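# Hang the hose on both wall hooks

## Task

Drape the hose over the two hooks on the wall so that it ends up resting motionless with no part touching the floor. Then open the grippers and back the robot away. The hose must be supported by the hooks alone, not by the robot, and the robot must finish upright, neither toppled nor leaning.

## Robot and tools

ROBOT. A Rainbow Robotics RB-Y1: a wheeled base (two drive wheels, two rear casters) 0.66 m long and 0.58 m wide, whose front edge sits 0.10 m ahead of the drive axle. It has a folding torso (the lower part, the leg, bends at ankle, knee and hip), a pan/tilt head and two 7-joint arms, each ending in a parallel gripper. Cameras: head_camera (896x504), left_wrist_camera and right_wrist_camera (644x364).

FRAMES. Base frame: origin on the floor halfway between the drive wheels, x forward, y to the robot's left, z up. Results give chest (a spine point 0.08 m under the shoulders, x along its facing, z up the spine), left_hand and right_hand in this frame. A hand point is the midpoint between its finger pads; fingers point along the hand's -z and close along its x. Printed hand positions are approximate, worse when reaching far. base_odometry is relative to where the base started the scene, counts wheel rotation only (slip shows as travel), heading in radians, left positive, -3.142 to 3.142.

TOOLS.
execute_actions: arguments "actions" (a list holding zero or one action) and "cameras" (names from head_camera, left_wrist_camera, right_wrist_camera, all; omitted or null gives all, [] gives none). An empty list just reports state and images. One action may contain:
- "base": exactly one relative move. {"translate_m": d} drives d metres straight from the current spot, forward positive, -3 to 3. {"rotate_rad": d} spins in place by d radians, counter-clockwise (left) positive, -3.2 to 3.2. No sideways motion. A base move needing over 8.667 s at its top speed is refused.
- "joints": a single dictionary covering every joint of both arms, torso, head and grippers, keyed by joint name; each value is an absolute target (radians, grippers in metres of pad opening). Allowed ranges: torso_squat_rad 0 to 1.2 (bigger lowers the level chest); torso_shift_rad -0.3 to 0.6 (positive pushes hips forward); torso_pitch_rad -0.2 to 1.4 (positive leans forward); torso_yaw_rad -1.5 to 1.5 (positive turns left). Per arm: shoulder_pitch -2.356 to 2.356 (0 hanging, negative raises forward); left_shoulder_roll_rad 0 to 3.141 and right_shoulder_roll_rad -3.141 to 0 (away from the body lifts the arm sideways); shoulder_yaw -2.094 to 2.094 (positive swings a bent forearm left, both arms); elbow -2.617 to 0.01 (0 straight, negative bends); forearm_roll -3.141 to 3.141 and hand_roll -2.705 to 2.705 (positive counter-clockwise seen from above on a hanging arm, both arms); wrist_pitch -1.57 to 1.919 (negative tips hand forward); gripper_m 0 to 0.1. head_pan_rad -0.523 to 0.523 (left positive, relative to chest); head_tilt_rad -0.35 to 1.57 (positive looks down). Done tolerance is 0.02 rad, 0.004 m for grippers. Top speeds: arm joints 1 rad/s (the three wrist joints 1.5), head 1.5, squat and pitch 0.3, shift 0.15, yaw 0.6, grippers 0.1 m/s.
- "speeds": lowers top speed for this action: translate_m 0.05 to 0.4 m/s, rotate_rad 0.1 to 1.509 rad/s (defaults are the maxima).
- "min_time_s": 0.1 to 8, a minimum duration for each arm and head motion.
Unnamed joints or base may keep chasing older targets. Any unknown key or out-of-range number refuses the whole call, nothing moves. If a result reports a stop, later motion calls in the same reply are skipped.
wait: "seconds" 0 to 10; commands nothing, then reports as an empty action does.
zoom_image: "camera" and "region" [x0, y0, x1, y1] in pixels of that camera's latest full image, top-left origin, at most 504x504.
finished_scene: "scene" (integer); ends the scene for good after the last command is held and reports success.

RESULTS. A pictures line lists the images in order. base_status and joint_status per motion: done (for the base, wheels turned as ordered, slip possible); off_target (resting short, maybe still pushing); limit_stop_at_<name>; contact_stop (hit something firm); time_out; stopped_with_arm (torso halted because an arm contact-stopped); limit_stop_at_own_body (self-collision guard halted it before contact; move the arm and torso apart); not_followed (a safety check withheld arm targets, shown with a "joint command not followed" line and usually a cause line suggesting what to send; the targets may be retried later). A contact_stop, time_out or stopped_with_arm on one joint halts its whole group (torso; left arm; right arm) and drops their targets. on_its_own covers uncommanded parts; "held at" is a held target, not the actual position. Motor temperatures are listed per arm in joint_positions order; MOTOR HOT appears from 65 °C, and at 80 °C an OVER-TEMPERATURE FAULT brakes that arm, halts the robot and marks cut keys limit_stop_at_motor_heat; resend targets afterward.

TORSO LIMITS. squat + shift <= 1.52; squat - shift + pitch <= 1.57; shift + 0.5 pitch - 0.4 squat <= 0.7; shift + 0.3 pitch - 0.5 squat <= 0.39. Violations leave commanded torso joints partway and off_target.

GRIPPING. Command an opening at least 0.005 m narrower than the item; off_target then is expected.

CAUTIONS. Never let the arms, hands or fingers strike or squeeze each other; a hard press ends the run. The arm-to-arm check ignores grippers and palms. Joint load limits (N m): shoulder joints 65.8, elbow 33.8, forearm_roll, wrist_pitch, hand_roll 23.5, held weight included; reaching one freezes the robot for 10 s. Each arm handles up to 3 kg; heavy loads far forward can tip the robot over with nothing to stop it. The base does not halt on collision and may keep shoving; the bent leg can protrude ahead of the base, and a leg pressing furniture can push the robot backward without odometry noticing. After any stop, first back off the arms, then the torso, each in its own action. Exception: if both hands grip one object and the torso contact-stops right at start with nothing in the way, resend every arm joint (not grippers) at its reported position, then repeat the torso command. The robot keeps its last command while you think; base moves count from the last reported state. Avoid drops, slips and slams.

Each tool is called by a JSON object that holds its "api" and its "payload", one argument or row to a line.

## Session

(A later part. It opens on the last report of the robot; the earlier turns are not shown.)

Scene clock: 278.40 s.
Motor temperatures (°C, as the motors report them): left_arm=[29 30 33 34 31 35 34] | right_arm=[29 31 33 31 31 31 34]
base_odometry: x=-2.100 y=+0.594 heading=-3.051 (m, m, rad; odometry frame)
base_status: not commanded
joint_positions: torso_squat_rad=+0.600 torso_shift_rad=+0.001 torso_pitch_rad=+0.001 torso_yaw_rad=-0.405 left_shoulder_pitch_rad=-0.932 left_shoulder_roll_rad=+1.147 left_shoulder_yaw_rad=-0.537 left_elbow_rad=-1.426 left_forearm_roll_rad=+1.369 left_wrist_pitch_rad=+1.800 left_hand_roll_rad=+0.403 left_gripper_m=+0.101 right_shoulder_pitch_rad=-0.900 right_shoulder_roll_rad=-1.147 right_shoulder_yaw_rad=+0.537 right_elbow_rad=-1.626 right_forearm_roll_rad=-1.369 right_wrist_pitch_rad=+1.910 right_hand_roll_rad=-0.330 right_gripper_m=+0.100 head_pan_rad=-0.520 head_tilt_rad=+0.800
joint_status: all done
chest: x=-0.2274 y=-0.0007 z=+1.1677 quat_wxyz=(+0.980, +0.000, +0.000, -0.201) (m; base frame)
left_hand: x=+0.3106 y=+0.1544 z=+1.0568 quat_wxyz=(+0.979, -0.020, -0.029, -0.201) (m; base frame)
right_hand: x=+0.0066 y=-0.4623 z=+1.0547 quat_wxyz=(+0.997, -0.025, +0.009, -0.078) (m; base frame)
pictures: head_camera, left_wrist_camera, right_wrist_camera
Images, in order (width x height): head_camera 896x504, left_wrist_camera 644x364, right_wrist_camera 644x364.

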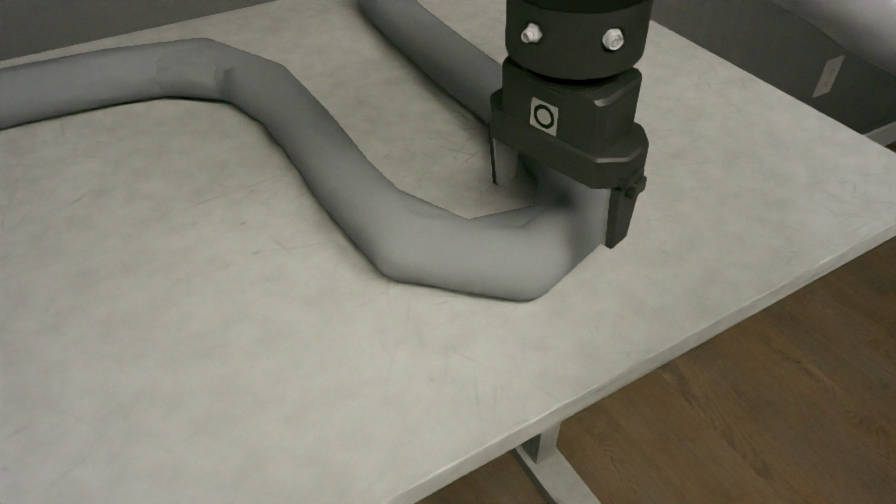

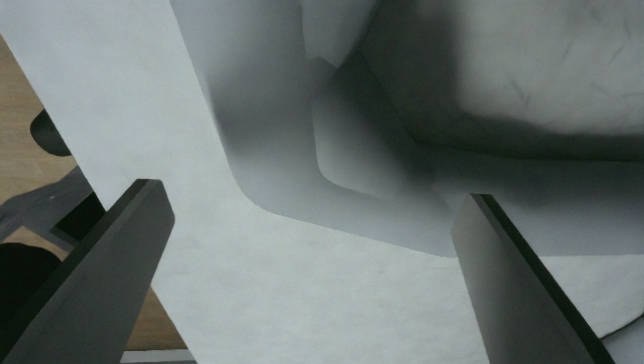

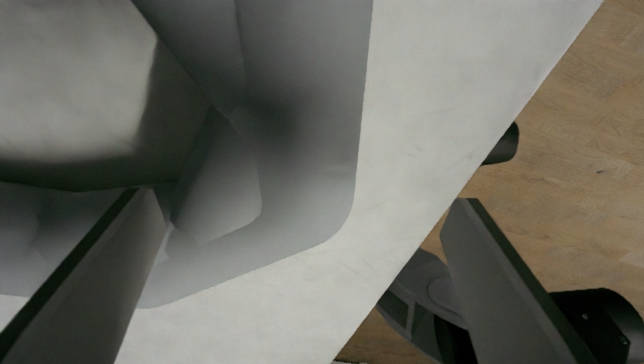

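{"api": "execute_actions", "payload": {
  "actions": [
    {"joints":{"torso_yaw_rad":-0.378,"left_wrist_pitch_rad":1.83,"left_hand_roll_rad":0.46,"head_pan_rad":0.52}}
  ],
  "cameras": []
}}

{"api": "execute_actions", "payload": {
  "actions": [
    {"joints":{"torso_squat_rad":0.69}}
  ]
}}

Scene clock: 285.90 s.
Motor temperatures (°C, as the motors report them): left_arm=[29 30 33 34 31 35 34] | right_arm=[29 31 33 31 31 31 34]
base_odometry: x=-2.100 y=+0.594 heading=-3.051 (m, m, rad; odometry frame)
base_status: not commanded
joint_positions: torso_squat_rad=+0.600 torso_shift_rad=+0.001 torso_pitch_rad=+0.001 torso_yaw_rad=-0.378 left_shoulder_pitch_rad=-0.932 left_shoulder_roll_rad=+1.147 left_shoulder_yaw_rad=-0.537 left_elbow_rad=-1.426 left_forearm_roll_rad=+1.369 left_wrist_pitch_rad=+1.830 left_hand_roll_rad=+0.460 left_gripper_m=+0.101 right_shoulder_pitch_rad=-0.900 right_shoulder_roll_rad=-1.147 right_shoulder_yaw_rad=+0.537 right_elbow_rad=-1.626 right_forearm_roll_rad=-1.369 right_wrist_pitch_rad=+1.910 right_hand_roll_rad=-0.330 right_gripper_m=+0.100 head_pan_rad=+0.520 head_tilt_rad=+0.800
joint_status: all done
chest: x=-0.2273 y=-0.0007 z=+1.1677 quat_wxyz=(+0.982, +0.000, +0.000, -0.188) (m; base frame)
left_hand: x=+0.3014 y=+0.1737 z=+1.0564 quat_wxyz=(+0.987, -0.012, -0.017, -0.160) (m; base frame)
right_hand: x=+0.0190 y=-0.4558 z=+1.0547 quat_wxyz=(+0.998, -0.025, +0.008, -0.065) (m; base frame)
pictures: none
No camera images: the call's "cameras" was empty. Leave "cameras" out to get every camera's image.

Scene clock: 286.97 s.
Motor temperatures (°C, as the motors report them): left_arm=[29 30 33 34 31 35 34] | right_arm=[29 31 33 31 31 31 34]
base_odometry: x=-2.100 y=+0.594 heading=-3.051 (m, m, rad; odometry frame)
base_status: not commanded
joint_positions: torso_squat_rad=+0.690 torso_shift_rad=+0.001 torso_pitch_rad=+0.001 torso_yaw_rad=-0.378 left_shoulder_pitch_rad=-0.932 left_shoulder_roll_rad=+1.147 left_shoulder_yaw_rad=-0.537 left_elbow_rad=-1.426 left_forearm_roll_rad=+1.369 left_wrist_pitch_rad=+1.830 left_hand_roll_rad=+0.460 left_gripper_m=+0.101 right_shoulder_pitch_rad=-0.900 right_shoulder_roll_rad=-1.147 right_shoulder_yaw_rad=+0.537 right_elbow_rad=-1.626 right_forearm_roll_rad=-1.369 right_wrist_pitch_rad=+1.910 right_hand_roll_rad=-0.330 right_gripper_m=+0.100 head_pan_rad=+0.520 head_tilt_rad=+0.800
joint_status: all done
chest: x=-0.2274 y=-0.0007 z=+1.1298 quat_wxyz=(+0.982, +0.000, +0.000, -0.188) (m; base frame)
left_hand: x=+0.3013 y=+0.1738 z=+1.0186 quat_wxyz=(+0.987, -0.012, -0.017, -0.160) (m; base frame)
right_hand: x=+0.0189 y=-0.4558 z=+1.0168 quat_wxyz=(+0.998, -0.025, +0.008, -0.065) (m; base frame)
pictures: head_camera, left_wrist_camera, right_wrist_camera
Images, in order (width x height): head_camera 896x504, left_wrist_camera 644x364, right_wrist_camera 644x364.

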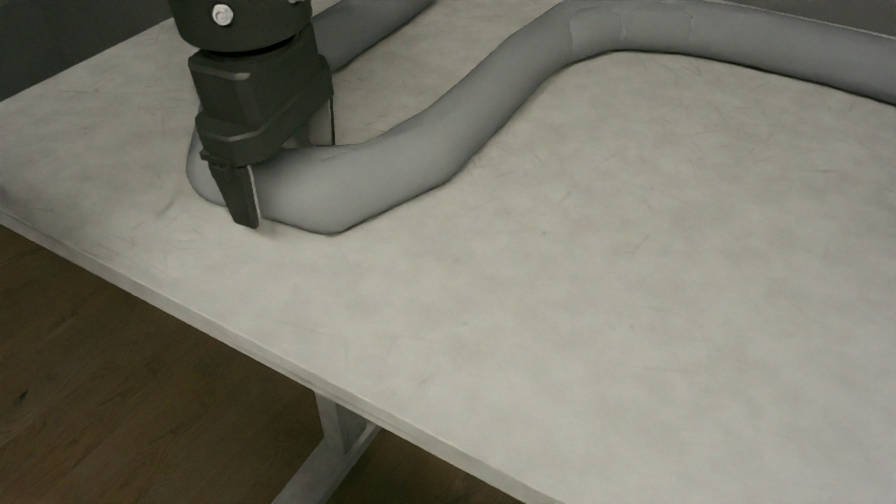

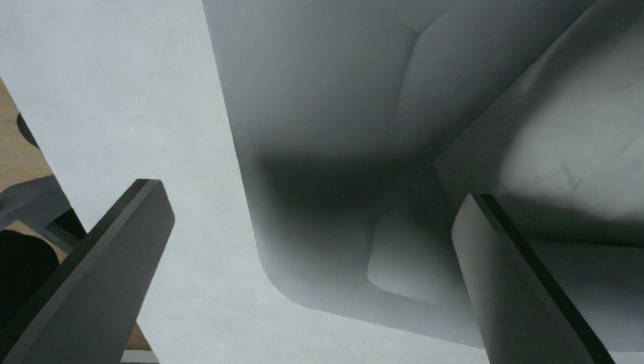

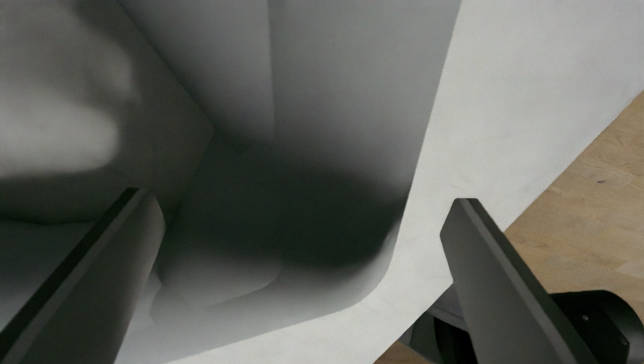

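{"api": "execute_actions", "payload": {
  "actions": [
    {"joints":{"torso_squat_rad":0.74,"head_pan_rad":-0.52}}
  ]
}}

Scene clock: 291.30 s.
Motor temperatures (°C, as the motors report them): left_arm=[29 30 33 34 31 35 34] | right_arm=[29 31 33 31 31 31 34]
base_odometry: x=-2.100 y=+0.594 heading=-3.051 (m, m, rad; odometry frame)
base_status: not commanded
joint_positions: torso_squat_rad=+0.740 torso_shift_rad=+0.001 torso_pitch_rad=+0.001 torso_yaw_rad=-0.378 left_shoulder_pitch_rad=-0.932 left_shoulder_roll_rad=+1.147 left_shoulder_yaw_rad=-0.537 left_elbow_rad=-1.426 left_forearm_roll_rad=+1.369 left_wrist_pitch_rad=+1.830 left_hand_roll_rad=+0.460 left_gripper_m=+0.101 right_shoulder_pitch_rad=-0.900 right_shoulder_roll_rad=-1.147 right_shoulder_yaw_rad=+0.537 right_elbow_rad=-1.626 right_forearm_roll_rad=-1.369 right_wrist_pitch_rad=+1.910 right_hand_roll_rad=-0.330 right_gripper_m=+0.100 head_pan_rad=-0.520 head_tilt_rad=+0.800
joint_status: all done
chest: x=-0.2274 y=-0.0007 z=+1.1069 quat_wxyz=(+0.982, +0.000, +0.000, -0.188) (m; base frame)
left_hand: x=+0.3013 y=+0.1738 z=+0.9956 quat_wxyz=(+0.987, -0.012, -0.017, -0.160) (m; base frame)
right_hand: x=+0.0189 y=-0.4558 z=+0.9939 quat_wxyz=(+0.998, -0.025, +0.008, -0.065) (m; base frame)
pictures: head_camera, left_wrist_camera, right_wrist_camera
Images, in order (width x height): head_camera 896x504, left_wrist_camera 644x364, right_wrist_camera 644x364.

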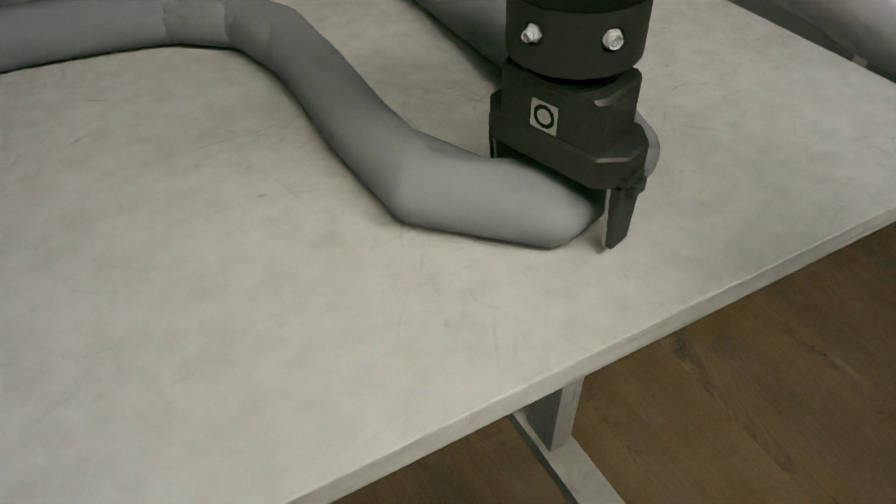

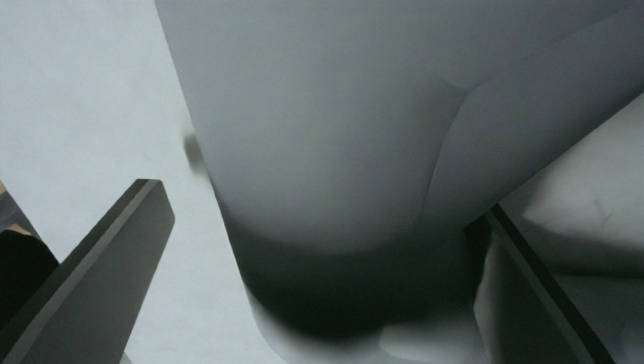

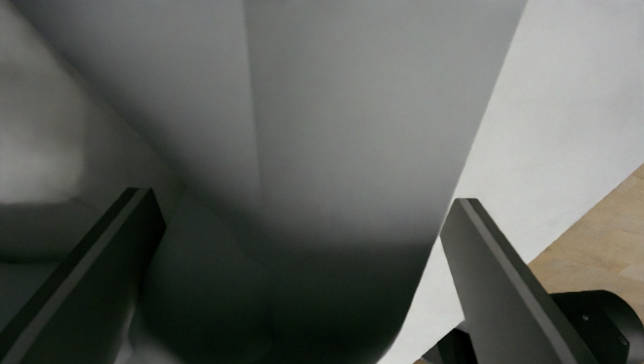

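{"api": "execute_actions", "payload": {
  "actions": [
    {"joints":{"right_shoulder_pitch_rad":-0.875,"left_gripper_m":0.03}}
  ],
  "cameras": []
}}

{"api": "execute_actions", "payload": {
  "actions": [
    {"joints":{"right_gripper_m":0.03}}
  ]
}}

Scene clock: 296.07 s.
Motor temperatures (°C, as the motors report them): left_arm=[29 30 33 34 31 35 34] | right_arm=[29 31 33 31 31 31 34]
base_odometry: x=-2.100 y=+0.594 heading=-3.051 (m, m, rad; odometry frame)
base_status: not commanded
joint_positions: torso_squat_rad=+0.740 torso_shift_rad=+0.001 torso_pitch_rad=+0.001 torso_yaw_rad=-0.378 left_shoulder_pitch_rad=-0.932 left_shoulder_roll_rad=+1.147 left_shoulder_yaw_rad=-0.537 left_elbow_rad=-1.426 left_forearm_roll_rad=+1.369 left_wrist_pitch_rad=+1.830 left_hand_roll_rad=+0.460 left_gripper_m=+0.060 right_shoulder_pitch_rad=-0.875 right_shoulder_roll_rad=-1.147 right_shoulder_yaw_rad=+0.537 right_elbow_rad=-1.626 right_forearm_roll_rad=-1.369 right_wrist_pitch_rad=+1.910 right_hand_roll_rad=-0.330 right_gripper_m=+0.100 head_pan_rad=-0.520 head_tilt_rad=+0.800
joint_status: left_gripper_m off_target (ended at +0.060, target +0.030); the others done
chest: x=-0.2274 y=-0.0007 z=+1.1069 quat_wxyz=(+0.982, +0.000, +0.000, -0.188) (m; base frame)
left_hand: x=+0.3013 y=+0.1738 z=+0.9956 quat_wxyz=(+0.987, -0.012, -0.017, -0.160) (m; base frame)
right_hand: x=+0.0124 y=-0.4568 z=+0.9846 quat_wxyz=(+0.997, -0.022, +0.020, -0.069) (m; base frame)
pictures: none
No camera images: the call's "cameras" was empty. Leave "cameras" out to get every camera's image.

Scene clock: 297.27 s.
Motor temperatures (°C, as the motors report them): left_arm=[29 30 33 34 31 35 34] | right_arm=[29 31 33 31 31 31 34]
base_odometry: x=-2.100 y=+0.594 heading=-3.051 (m, m, rad; odometry frame)
base_status: not commanded
joint_positions: torso_squat_rad=+0.740 torso_shift_rad=+0.001 torso_pitch_rad=+0.001 torso_yaw_rad=-0.378 left_shoulder_pitch_rad=-0.932 left_shoulder_roll_rad=+1.147 left_shoulder_yaw_rad=-0.537 left_elbow_rad=-1.426 left_forearm_roll_rad=+1.369 left_wrist_pitch_rad=+1.830 left_hand_roll_rad=+0.460 left_gripper_m=+0.060 right_shoulder_pitch_rad=-0.875 right_shoulder_roll_rad=-1.147 right_shoulder_yaw_rad=+0.537 right_elbow_rad=-1.626 right_forearm_roll_rad=-1.369 right_wrist_pitch_rad=+1.910 right_hand_roll_rad=-0.330 right_gripper_m=+0.065 head_pan_rad=-0.520 head_tilt_rad=+0.800
joint_status: right_gripper_m off_target (ended at +0.065, target +0.030)
chest: x=-0.2274 y=-0.0007 z=+1.1069 quat_wxyz=(+0.982, +0.000, +0.000, -0.188) (m; base frame)
left_hand: x=+0.3013 y=+0.1738 z=+0.9956 quat_wxyz=(+0.987, -0.012, -0.017, -0.160) (m; base frame)
right_hand: x=+0.0124 y=-0.4569 z=+0.9846 quat_wxyz=(+0.997, -0.022, +0.020, -0.069) (m; base frame)
pictures: head_camera, left_wrist_camera, right_wrist_camera
Images, in order (width x height): head_camera 896x504, left_wrist_camera 644x364, right_wrist_camera 644x364.

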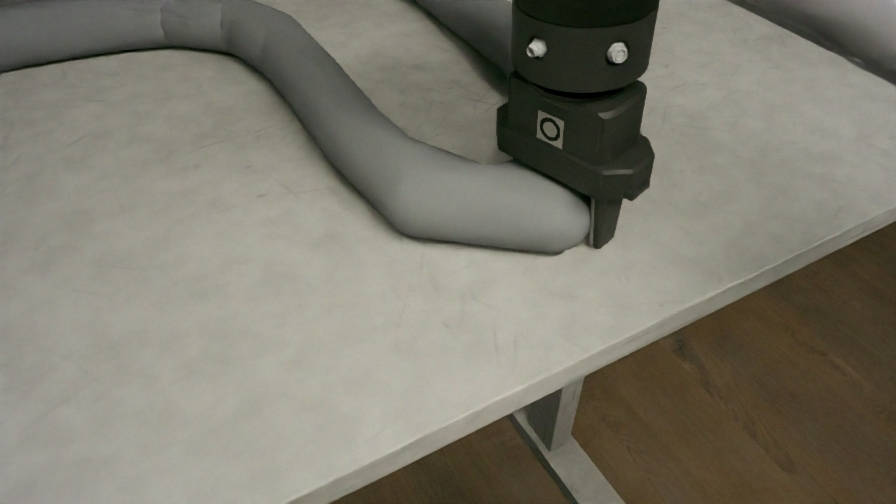

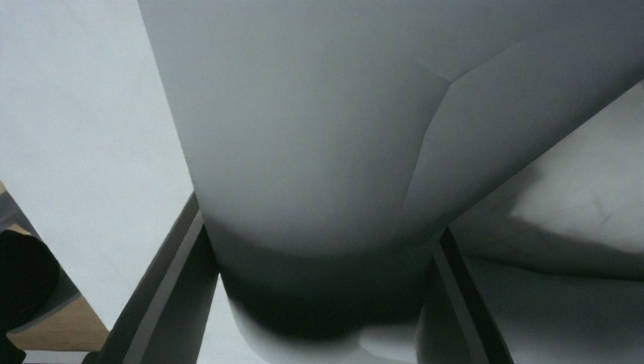

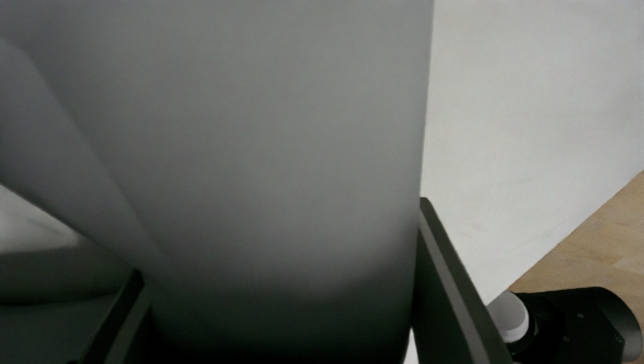

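Lift.

{"api": "execute_actions", "payload": {
  "actions": [
    {"joints":{"torso_squat_rad":0.45,"head_pan_rad":0}}
  ]
}}

Scene clock: 301.43 s.
Motor temperatures (°C, as the motors report them): left_arm=[29 30 33 34 31 35 34] | right_arm=[29 31 33 31 31 31 34]
base_odometry: x=-2.100 y=+0.594 heading=-3.051 (m, m, rad; odometry frame)
base_status: not commanded
joint_positions: torso_squat_rad=+0.450 torso_shift_rad=+0.001 torso_pitch_rad=+0.001 torso_yaw_rad=-0.378 left_shoulder_pitch_rad=-0.932 left_shoulder_roll_rad=+1.147 left_shoulder_yaw_rad=-0.537 left_elbow_rad=-1.426 left_forearm_roll_rad=+1.369 left_wrist_pitch_rad=+1.830 left_hand_roll_rad=+0.460 left_gripper_m=+0.060 right_shoulder_pitch_rad=-0.875 right_shoulder_roll_rad=-1.147 right_shoulder_yaw_rad=+0.537 right_elbow_rad=-1.626 right_forearm_roll_rad=-1.369 right_wrist_pitch_rad=+1.910 right_hand_roll_rad=-0.330 right_gripper_m=+0.065 head_pan_rad=+0.000 head_tilt_rad=+0.800
joint_status: all done
chest: x=-0.2270 y=-0.0008 z=+1.2202 quat_wxyz=(+0.982, +0.000, +0.001, -0.188) (m; base frame)
left_hand: x=+0.3016 y=+0.1737 z=+1.1087 quat_wxyz=(+0.987, -0.012, -0.016, -0.160) (m; base frame)
right_hand: x=+0.0126 y=-0.4570 z=+1.0978 quat_wxyz=(+0.997, -0.022, +0.020, -0.069) (m; base frame)
pictures: head_camera, left_wrist_camera, right_wrist_camera
Images, in order (width x height): head_camera 896x504, left_wrist_camera 644x364, right_wrist_camera 644x364.

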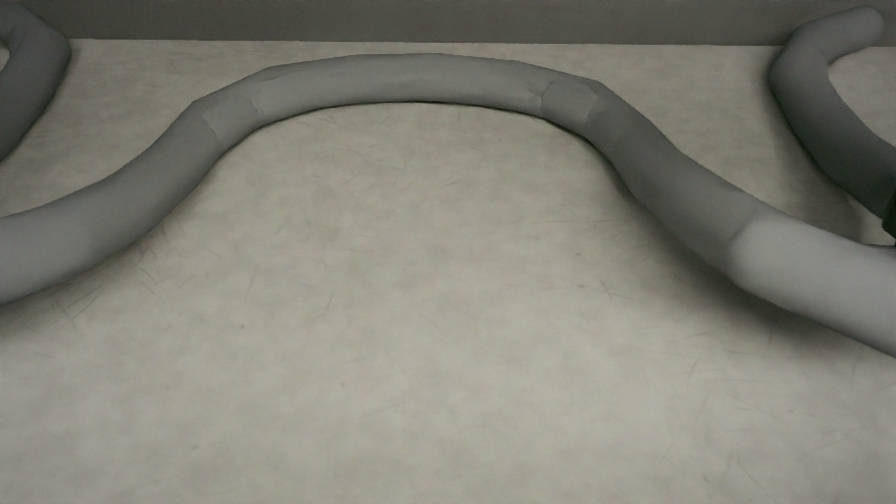

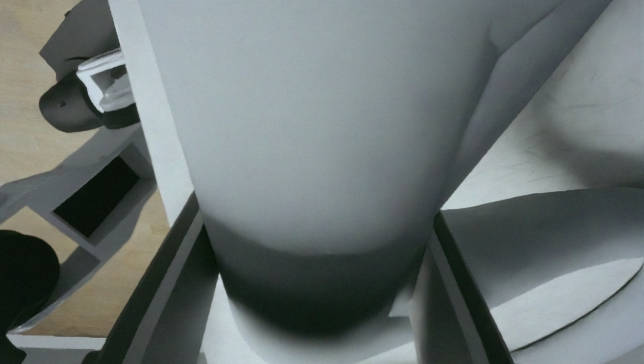

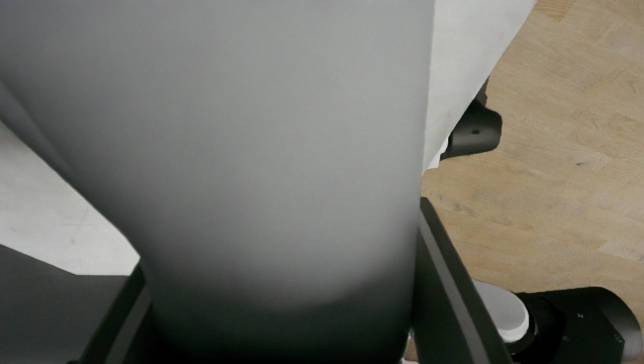

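{"api": "execute_actions", "payload": {
  "actions": [
    {"base":{"rotate_rad":-0.385},"joints":{"torso_squat_rad":0,"torso_yaw_rad":0,"left_wrist_pitch_rad":1.85,"left_hand_roll_rad":0.403,"right_shoulder_pitch_rad":-0.91,"right_elbow_rad":-1.4265,"right_wrist_pitch_rad":1.87,"right_hand_roll_rad":-0.403},"min_time_s":2}
  ]
}}

{"api": "execute_actions", "payload": {
  "actions": [
    {"base":{"translate_m":-0.45},"speeds":{"translate_m":0.15}}
  ]
}}

Scene clock: 309.50 s.
Motor temperatures (°C, as the motors report them): left_arm=[29 30 34 34 31 35 34] | right_arm=[29 31 33 31 31 31 34]
base_odometry: x=-2.100 y=+0.594 heading=+2.848 (m, m, rad; odometry frame)
base_status: done
joint_positions: torso_squat_rad=+0.000 torso_shift_rad=+0.001 torso_pitch_rad=+0.001 torso_yaw_rad=+0.000 left_shoulder_pitch_rad=-0.932 left_shoulder_roll_rad=+1.147 left_shoulder_yaw_rad=-0.537 left_elbow_rad=-1.426 left_forearm_roll_rad=+1.369 left_wrist_pitch_rad=+1.850 left_hand_roll_rad=+0.403 left_gripper_m=+0.060 right_shoulder_pitch_rad=-0.909 right_shoulder_roll_rad=-1.147 right_shoulder_yaw_rad=+0.537 right_elbow_rad=-1.427 right_forearm_roll_rad=-1.369 right_wrist_pitch_rad=+1.870 right_hand_roll_rad=-0.403 right_gripper_m=+0.065 head_pan_rad=+0.000 head_tilt_rad=+0.800
joint_status: all done
chest: x=-0.2270 y=-0.0008 z=+1.2899 quat_wxyz=(+1.000, +0.000, +0.001, +0.000) (m; base frame)
left_hand: x=+0.1957 y=+0.3583 z=+1.1784 quat_wxyz=(+1.000, -0.004, -0.009, +0.000) (m; base frame)
right_hand: x=+0.1861 y=-0.3648 z=+1.1692 quat_wxyz=(+1.000, +0.000, +0.011, -0.004) (m; base frame)
pictures: head_camera, left_wrist_camera, right_wrist_camera
Images, in order (width x height): head_camera 896x504, left_wrist_camera 644x364, right_wrist_camera 644x364.

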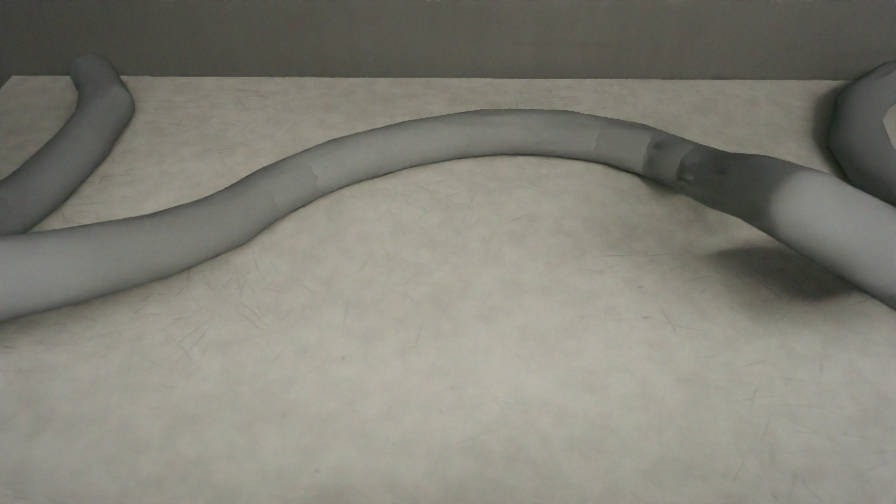

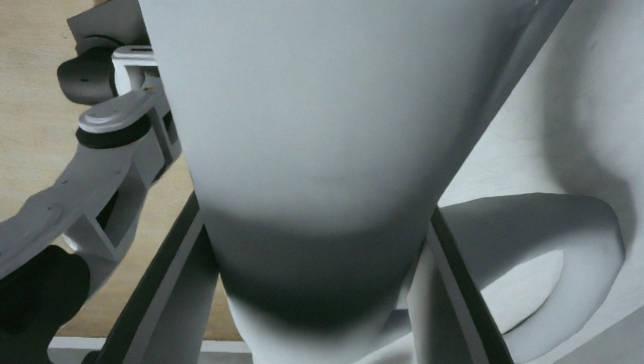

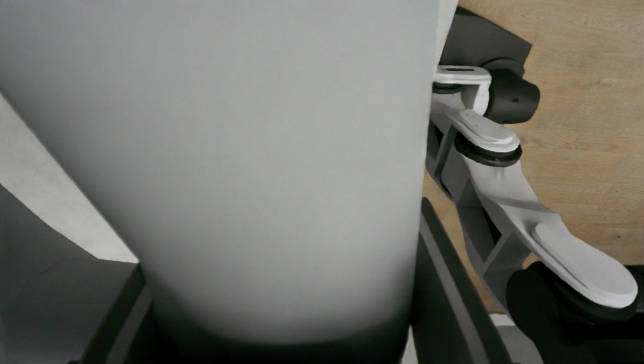

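Scene clock: 313.47 s.
Motor temperatures (°C, as the motors report them): left_arm=[29 30 34 34 31 35 34] | right_arm=[29 31 33 31 31 31 34]
base_odometry: x=-1.669 y=+0.464 heading=+2.850 (m, m, rad; odometry frame)
base_status: done
joint_positions: torso_squat_rad=+0.000 torso_shift_rad=+0.001 torso_pitch_rad=+0.001 torso_yaw_rad=+0.000 left_shoulder_pitch_rad=-0.931 left_shoulder_roll_rad=+1.147 left_shoulder_yaw_rad=-0.537 left_elbow_rad=-1.426 left_forearm_roll_rad=+1.369 left_wrist_pitch_rad=+1.850 left_hand_roll_rad=+0.403 left_gripper_m=+0.060 right_shoulder_pitch_rad=-0.909 right_shoulder_roll_rad=-1.147 right_shoulder_yaw_rad=+0.537 right_elbow_rad=-1.427 right_forearm_roll_rad=-1.369 right_wrist_pitch_rad=+1.870 right_hand_roll_rad=-0.403 right_gripper_m=+0.065 head_pan_rad=+0.000 head_tilt_rad=+0.800
joint_status: not commanded
chest: x=-0.2270 y=-0.0008 z=+1.2899 quat_wxyz=(+1.000, +0.000, +0.001, +0.000) (m; base frame)
left_hand: x=+0.1956 y=+0.3583 z=+1.1784 quat_wxyz=(+1.000, -0.004, -0.009, +0.000) (m; base frame)
right_hand: x=+0.1862 y=-0.3648 z=+1.1693 quat_wxyz=(+1.000, +0.000, +0.010, -0.004) (m; base frame)
pictures: head_camera, left_wrist_camera, right_wrist_camera
Images, in order (width x height): head_camera 896x504, left_wrist_camera 644x364, right_wrist_camera 644x364.

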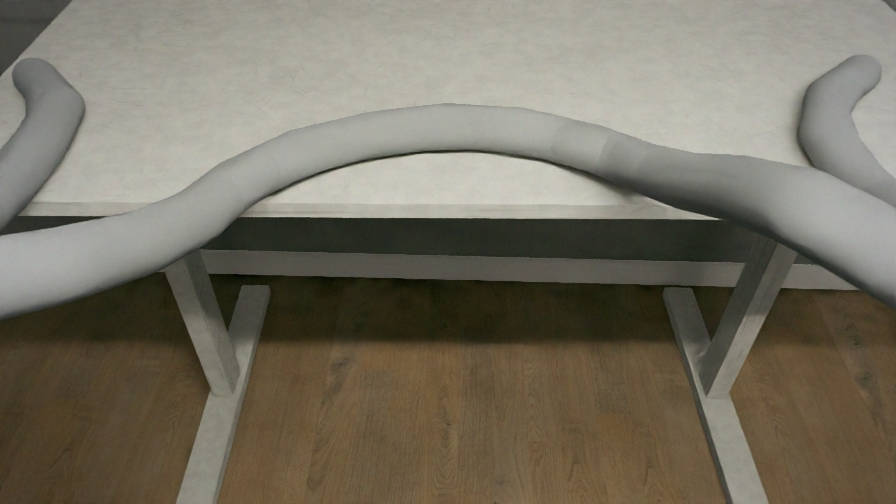

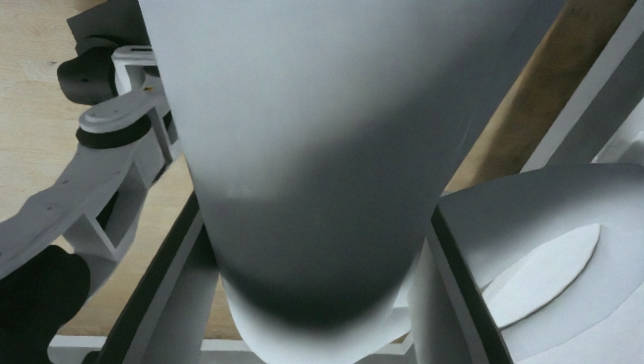

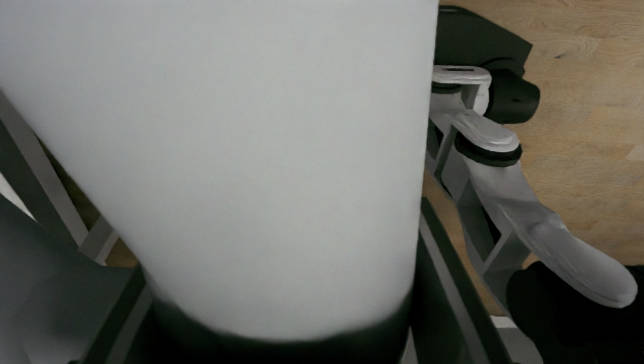

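{"api": "execute_actions", "payload": {
  "actions": [
    {"base":{"translate_m":-0.35},"speeds":{"translate_m":0.1},"joints":{"head_tilt_rad":1.0}}
  ]
}}

Scene clock: 319.83 s.
Motor temperatures (°C, as the motors report them): left_arm=[29 30 34 34 31 35 34] | right_arm=[29 31 33 31 31 31 34]
base_odometry: x=-1.333 y=+0.364 heading=+2.852 (m, m, rad; odometry frame)
base_status: done
joint_positions: torso_squat_rad=+0.000 torso_shift_rad=+0.001 torso_pitch_rad=+0.001 torso_yaw_rad=+0.000 left_shoulder_pitch_rad=-0.931 left_shoulder_roll_rad=+1.147 left_shoulder_yaw_rad=-0.537 left_elbow_rad=-1.426 left_forearm_roll_rad=+1.369 left_wrist_pitch_rad=+1.850 left_hand_roll_rad=+0.403 left_gripper_m=+0.060 right_shoulder_pitch_rad=-0.909 right_shoulder_roll_rad=-1.147 right_shoulder_yaw_rad=+0.537 right_elbow_rad=-1.427 right_forearm_roll_rad=-1.369 right_wrist_pitch_rad=+1.870 right_hand_roll_rad=-0.403 right_gripper_m=+0.063 head_pan_rad=+0.000 head_tilt_rad=+1.000
joint_status: all done
chest: x=-0.2270 y=-0.0008 z=+1.2899 quat_wxyz=(+1.000, +0.000, +0.001, +0.000) (m; base frame)
left_hand: x=+0.1955 y=+0.3583 z=+1.1782 quat_wxyz=(+1.000, -0.004, -0.009, +0.000) (m; base frame)
right_hand: x=+0.1861 y=-0.3647 z=+1.1692 quat_wxyz=(+1.000, +0.000, +0.011, -0.004) (m; base frame)
pictures: head_camera, left_wrist_camera, right_wrist_camera
Images, in order (width x height): head_camera 896x504, left_wrist_camera 644x364, right_wrist_camera 644x364.

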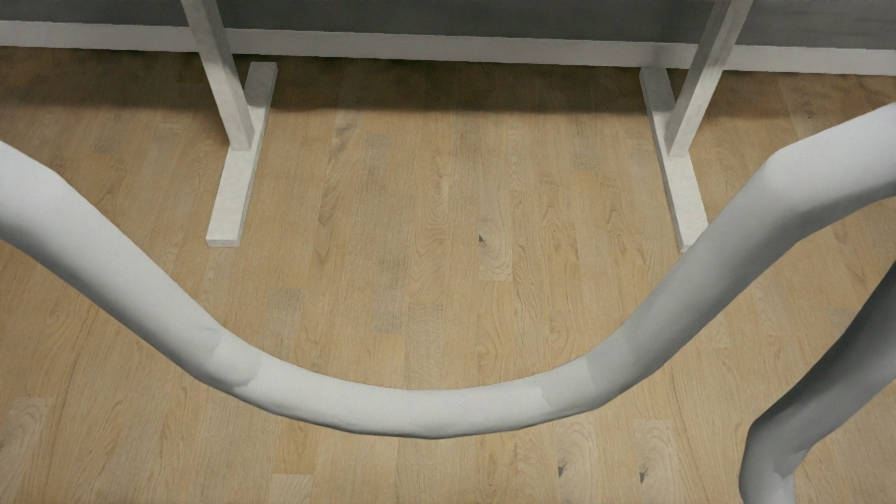

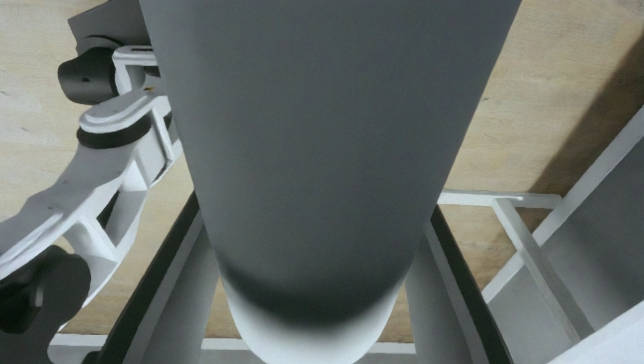

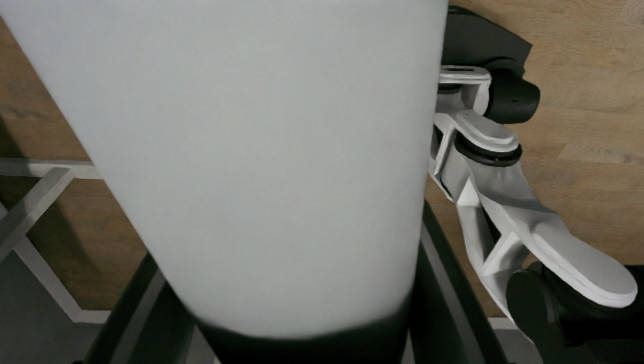

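{"api": "execute_actions", "payload": {
  "actions": [
    {"base":{"translate_m":-1.57},"joints":{"head_tilt_rad":0.5}}
  ],
  "cameras": []
}}

{"api": "execute_actions", "payload": {
  "actions": [
    {"base":{"rotate_rad":-1.6},"speeds":{"rotate_rad":0.6}}
  ]
}}

Scene clock: 329.47 s.
Motor temperatures (°C, as the motors report them): left_arm=[29 30 34 34 31 35 34] | right_arm=[30 31 33 31 31 31 34]
base_odometry: x=+0.172 y=-0.084 heading=+2.853 (m, m, rad; odometry frame)
base_status: done
joint_positions: torso_squat_rad=+0.000 torso_shift_rad=+0.001 torso_pitch_rad=+0.001 torso_yaw_rad=+0.000 left_shoulder_pitch_rad=-0.931 left_shoulder_roll_rad=+1.147 left_shoulder_yaw_rad=-0.537 left_elbow_rad=-1.426 left_forearm_roll_rad=+1.369 left_wrist_pitch_rad=+1.850 left_hand_roll_rad=+0.403 left_gripper_m=+0.060 right_shoulder_pitch_rad=-0.909 right_shoulder_roll_rad=-1.147 right_shoulder_yaw_rad=+0.537 right_elbow_rad=-1.427 right_forearm_roll_rad=-1.369 right_wrist_pitch_rad=+1.870 right_hand_roll_rad=-0.403 right_gripper_m=+0.063 head_pan_rad=+0.000 head_tilt_rad=+0.500
joint_status: all done
chest: x=-0.2270 y=-0.0008 z=+1.2899 quat_wxyz=(+1.000, +0.000, +0.001, +0.000) (m; base frame)
left_hand: x=+0.1955 y=+0.3583 z=+1.1781 quat_wxyz=(+1.000, -0.004, -0.009, +0.000) (m; base frame)
right_hand: x=+0.1861 y=-0.3647 z=+1.1692 quat_wxyz=(+1.000, +0.000, +0.011, -0.004) (m; base frame)
pictures: none
No camera images: the call's "cameras" was empty. Leave "cameras" out to get every camera's image.

Scene clock: 333.67 s.
Motor temperatures (°C, as the motors report them): left_arm=[29 30 34 34 31 35 34] | right_arm=[30 31 33 31 31 31 34]
base_odometry: x=+0.172 y=-0.084 heading=+1.254 (m, m, rad; odometry frame)
base_status: done
joint_positions: torso_squat_rad=+0.000 torso_shift_rad=+0.001 torso_pitch_rad=+0.001 torso_yaw_rad=+0.000 left_shoulder_pitch_rad=-0.931 left_shoulder_roll_rad=+1.147 left_shoulder_yaw_rad=-0.537 left_elbow_rad=-1.426 left_forearm_roll_rad=+1.369 left_wrist_pitch_rad=+1.850 left_hand_roll_rad=+0.403 left_gripper_m=+0.060 right_shoulder_pitch_rad=-0.909 right_shoulder_roll_rad=-1.147 right_shoulder_yaw_rad=+0.537 right_elbow_rad=-1.427 right_forearm_roll_rad=-1.369 right_wrist_pitch_rad=+1.870 right_hand_roll_rad=-0.403 right_gripper_m=+0.063 head_pan_rad=+0.000 head_tilt_rad=+0.500
joint_status: not commanded
chest: x=-0.2270 y=-0.0008 z=+1.2899 quat_wxyz=(+1.000, +0.000, +0.001, +0.000) (m; base frame)
left_hand: x=+0.1955 y=+0.3583 z=+1.1781 quat_wxyz=(+1.000, -0.004, -0.009, +0.000) (m; base frame)
right_hand: x=+0.1861 y=-0.3647 z=+1.1691 quat_wxyz=(+1.000, +0.000, +0.011, -0.004) (m; base frame)
pictures: head_camera, left_wrist_camera, right_wrist_camera
Images, in order (width x height): head_camera 896x504, left_wrist_camera 644x364, right_wrist_camera 644x364.

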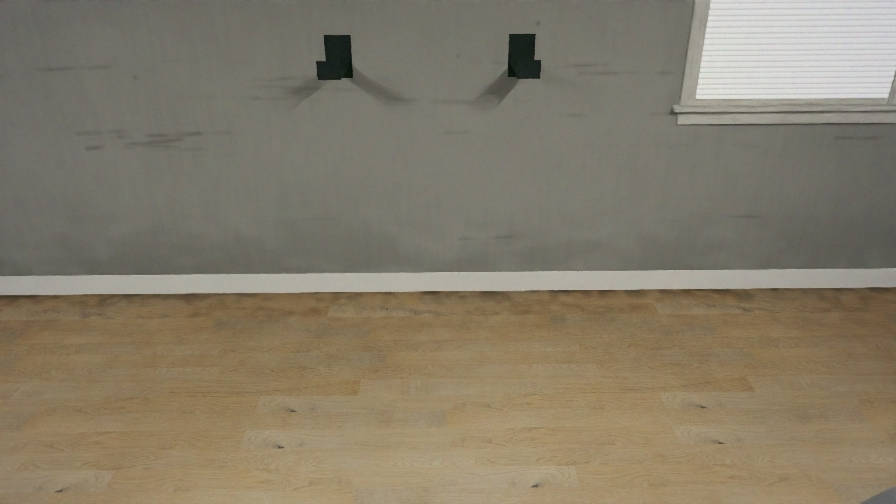

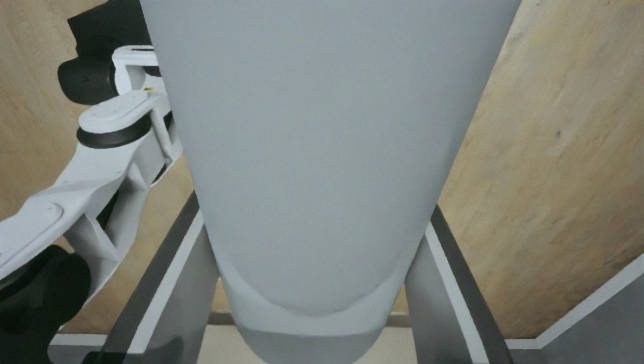

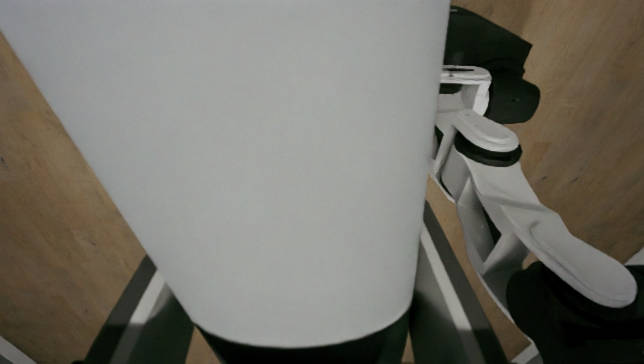

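{"api": "execute_actions", "payload": {
  "actions": [
    {"base":{"translate_m":1.4}}
  ],
  "cameras": ["head_camera"]
}}

Scene clock: 341.83 s.
Motor temperatures (°C, as the motors report them): left_arm=[29 30 34 34 31 35 34] | right_arm=[30 31 33 31 31 31 34]
base_odometry: x=+0.609 y=+1.246 heading=+1.253 (m, m, rad; odometry frame)
base_status: done
joint_positions: torso_squat_rad=+0.000 torso_shift_rad=+0.001 torso_pitch_rad=+0.002 torso_yaw_rad=+0.000 left_shoulder_pitch_rad=-0.931 left_shoulder_roll_rad=+1.147 left_shoulder_yaw_rad=-0.537 left_elbow_rad=-1.426 left_forearm_roll_rad=+1.369 left_wrist_pitch_rad=+1.850 left_hand_roll_rad=+0.403 left_gripper_m=+0.060 right_shoulder_pitch_rad=-0.909 right_shoulder_roll_rad=-1.147 right_shoulder_yaw_rad=+0.537 right_elbow_rad=-1.427 right_forearm_roll_rad=-1.369 right_wrist_pitch_rad=+1.870 right_hand_roll_rad=-0.403 right_gripper_m=+0.063 head_pan_rad=+0.000 head_tilt_rad=+0.500
joint_status: not commanded
chest: x=-0.2268 y=-0.0008 z=+1.2899 quat_wxyz=(+1.000, +0.000, +0.001, +0.000) (m; base frame)
left_hand: x=+0.1956 y=+0.3583 z=+1.1780 quat_wxyz=(+1.000, -0.004, -0.009, +0.000) (m; base frame)
right_hand: x=+0.1863 y=-0.3647 z=+1.1690 quat_wxyz=(+1.000, +0.000, +0.011, -0.004) (m; base frame)
pictures: head_camera
Images, in order (width x height): head_camera 896x504.

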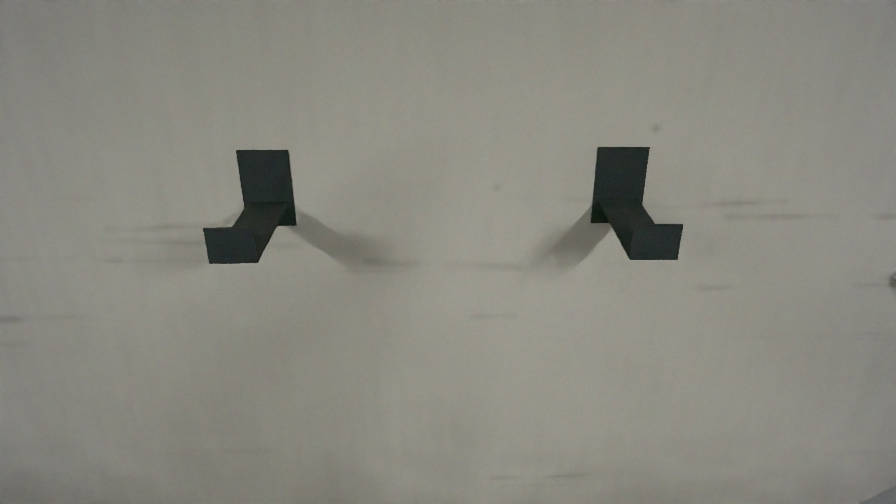

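{"api": "execute_actions", "payload": {
  "actions": [
    {"base":{"rotate_rad":-0.04},"joints":{"head_tilt_rad":0.7}}
  ],
  "cameras": []
}}

{"api": "execute_actions", "payload": {
  "actions": [
    {"base":{"translate_m":0.5},"joints":{"head_pan_rad":0.5}}
  ]
}}

{"api": "execute_actions", "payload": {
  "actions": [
    {"joints":{"head_pan_rad":-0.42}}
  ],
  "cameras": ["head_camera"]
}}

Scene clock: 358.40 s.
Motor temperatures (°C, as the motors report them): left_arm=[29 30 34 34 31 35 34] | right_arm=[30 31 33 31 31 31 34]
base_odometry: x=+0.609 y=+1.246 heading=+1.215 (m, m, rad; odometry frame)
base_status: done
joint_positions: torso_squat_rad=+0.000 torso_shift_rad=+0.001 torso_pitch_rad=+0.002 torso_yaw_rad=+0.000 left_shoulder_pitch_rad=-0.931 left_shoulder_roll_rad=+1.147 left_shoulder_yaw_rad=-0.537 left_elbow_rad=-1.426 left_forearm_roll_rad=+1.369 left_wrist_pitch_rad=+1.850 left_hand_roll_rad=+0.403 left_gripper_m=+0.060 right_shoulder_pitch_rad=-0.909 right_shoulder_roll_rad=-1.147 right_shoulder_yaw_rad=+0.537 right_elbow_rad=-1.427 right_forearm_roll_rad=-1.369 right_wrist_pitch_rad=+1.870 right_hand_roll_rad=-0.403 right_gripper_m=+0.063 head_pan_rad=+0.000 head_tilt_rad=+0.700
joint_status: all done
chest: x=-0.2269 y=-0.0008 z=+1.2899 quat_wxyz=(+1.000, +0.000, +0.001, +0.000) (m; base frame)
left_hand: x=+0.1956 y=+0.3583 z=+1.1780 quat_wxyz=(+1.000, -0.004, -0.009, +0.000) (m; base frame)
right_hand: x=+0.1862 y=-0.3647 z=+1.1690 quat_wxyz=(+1.000, +0.000, +0.011, -0.004) (m; base frame)
pictures: none
No camera images: the call's "cameras" was empty. Leave "cameras" out to get every camera's image.

Scene clock: 360.93 s.
Motor temperatures (°C, as the motors report them): left_arm=[29 30 34 34 31 35 34] | right_arm=[30 31 33 31 31 31 34]
base_odometry: x=+0.783 y=+1.715 heading=+1.215 (m, m, rad; odometry frame)
base_status: done
joint_positions: torso_squat_rad=+0.000 torso_shift_rad=+0.001 torso_pitch_rad=+0.002 torso_yaw_rad=+0.000 left_shoulder_pitch_rad=-0.931 left_shoulder_roll_rad=+1.147 left_shoulder_yaw_rad=-0.537 left_elbow_rad=-1.426 left_forearm_roll_rad=+1.369 left_wrist_pitch_rad=+1.850 left_hand_roll_rad=+0.403 left_gripper_m=+0.060 right_shoulder_pitch_rad=-0.909 right_shoulder_roll_rad=-1.147 right_shoulder_yaw_rad=+0.537 right_elbow_rad=-1.426 right_forearm_roll_rad=-1.369 right_wrist_pitch_rad=+1.870 right_hand_roll_rad=-0.403 right_gripper_m=+0.063 head_pan_rad=+0.500 head_tilt_rad=+0.700
joint_status: all done
chest: x=-0.2268 y=-0.0008 z=+1.2899 quat_wxyz=(+1.000, +0.000, +0.001, +0.000) (m; base frame)
left_hand: x=+0.1956 y=+0.3583 z=+1.1779 quat_wxyz=(+1.000, -0.004, -0.009, +0.000) (m; base frame)
right_hand: x=+0.1863 y=-0.3647 z=+1.1690 quat_wxyz=(+1.000, +0.000, +0.011, -0.004) (m; base frame)
pictures: head_camera, left_wrist_camera, right_wrist_camera
Images, in order (width x height): head_camera 896x504, left_wrist_camera 644x364, right_wrist_camera 644x364.

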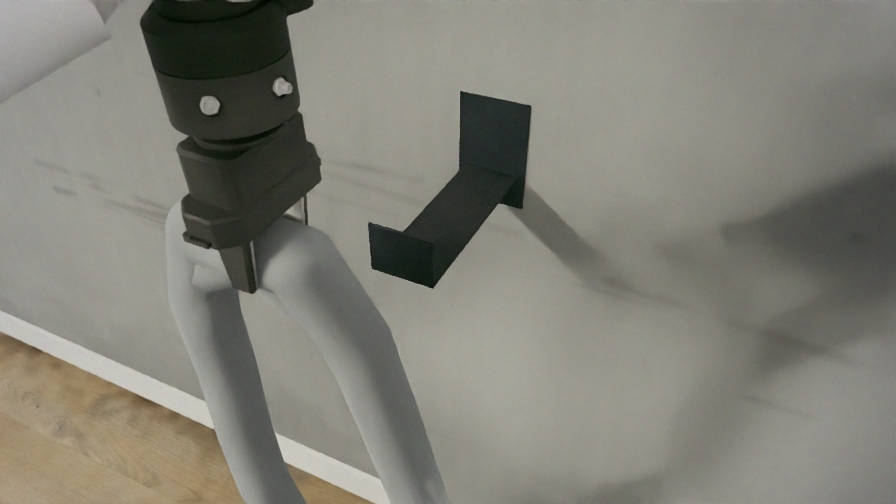

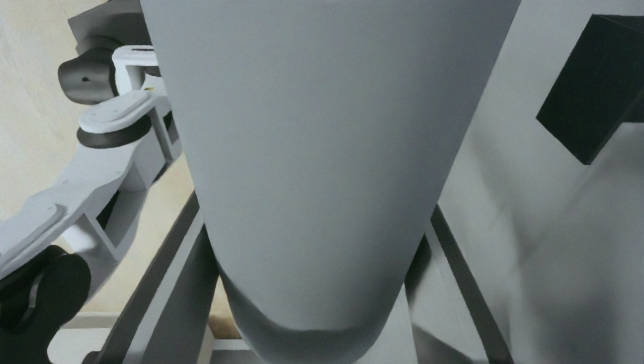

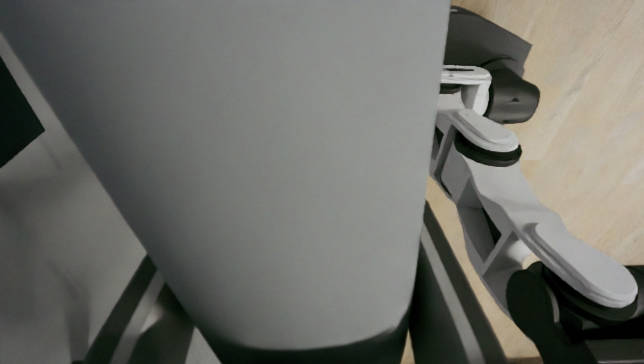

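Scene clock: 362.20 s.
Motor temperatures (°C, as the motors report them): left_arm=[29 30 34 34 31 35 34] | right_arm=[30 31 33 31 31 31 34]
base_odometry: x=+0.783 y=+1.715 heading=+1.215 (m, m, rad; odometry frame)
base_status: not commanded
joint_positions: torso_squat_rad=+0.000 torso_shift_rad=+0.001 torso_pitch_rad=+0.002 torso_yaw_rad=+0.000 left_shoulder_pitch_rad=-0.931 left_shoulder_roll_rad=+1.147 left_shoulder_yaw_rad=-0.537 left_elbow_rad=-1.426 left_forearm_roll_rad=+1.369 left_wrist_pitch_rad=+1.850 left_hand_roll_rad=+0.403 left_gripper_m=+0.060 right_shoulder_pitch_rad=-0.909 right_shoulder_roll_rad=-1.147 right_shoulder_yaw_rad=+0.537 right_elbow_rad=-1.426 right_forearm_roll_rad=-1.369 right_wrist_pitch_rad=+1.870 right_hand_roll_rad=-0.403 right_gripper_m=+0.063 head_pan_rad=-0.420 head_tilt_rad=+0.700
joint_status: all done
chest: x=-0.2269 y=-0.0008 z=+1.2899 quat_wxyz=(+1.000, +0.000, +0.001, +0.000) (m; base frame)
left_hand: x=+0.1956 y=+0.3583 z=+1.1780 quat_wxyz=(+1.000, -0.004, -0.009, +0.000) (m; base frame)
right_hand: x=+0.1863 y=-0.3647 z=+1.1690 quat_wxyz=(+1.000, +0.000, +0.011, -0.004) (m; base frame)
pictures: head_camera
Images, in order (width x height): head_camera 896x504.

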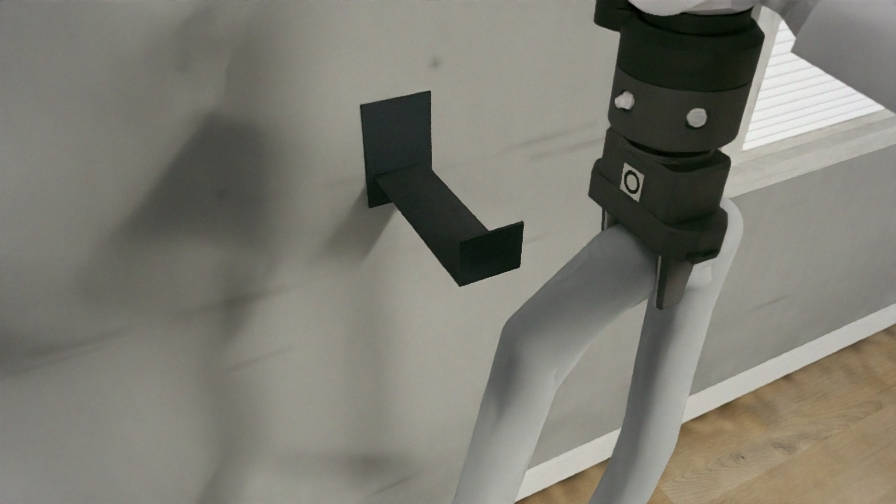

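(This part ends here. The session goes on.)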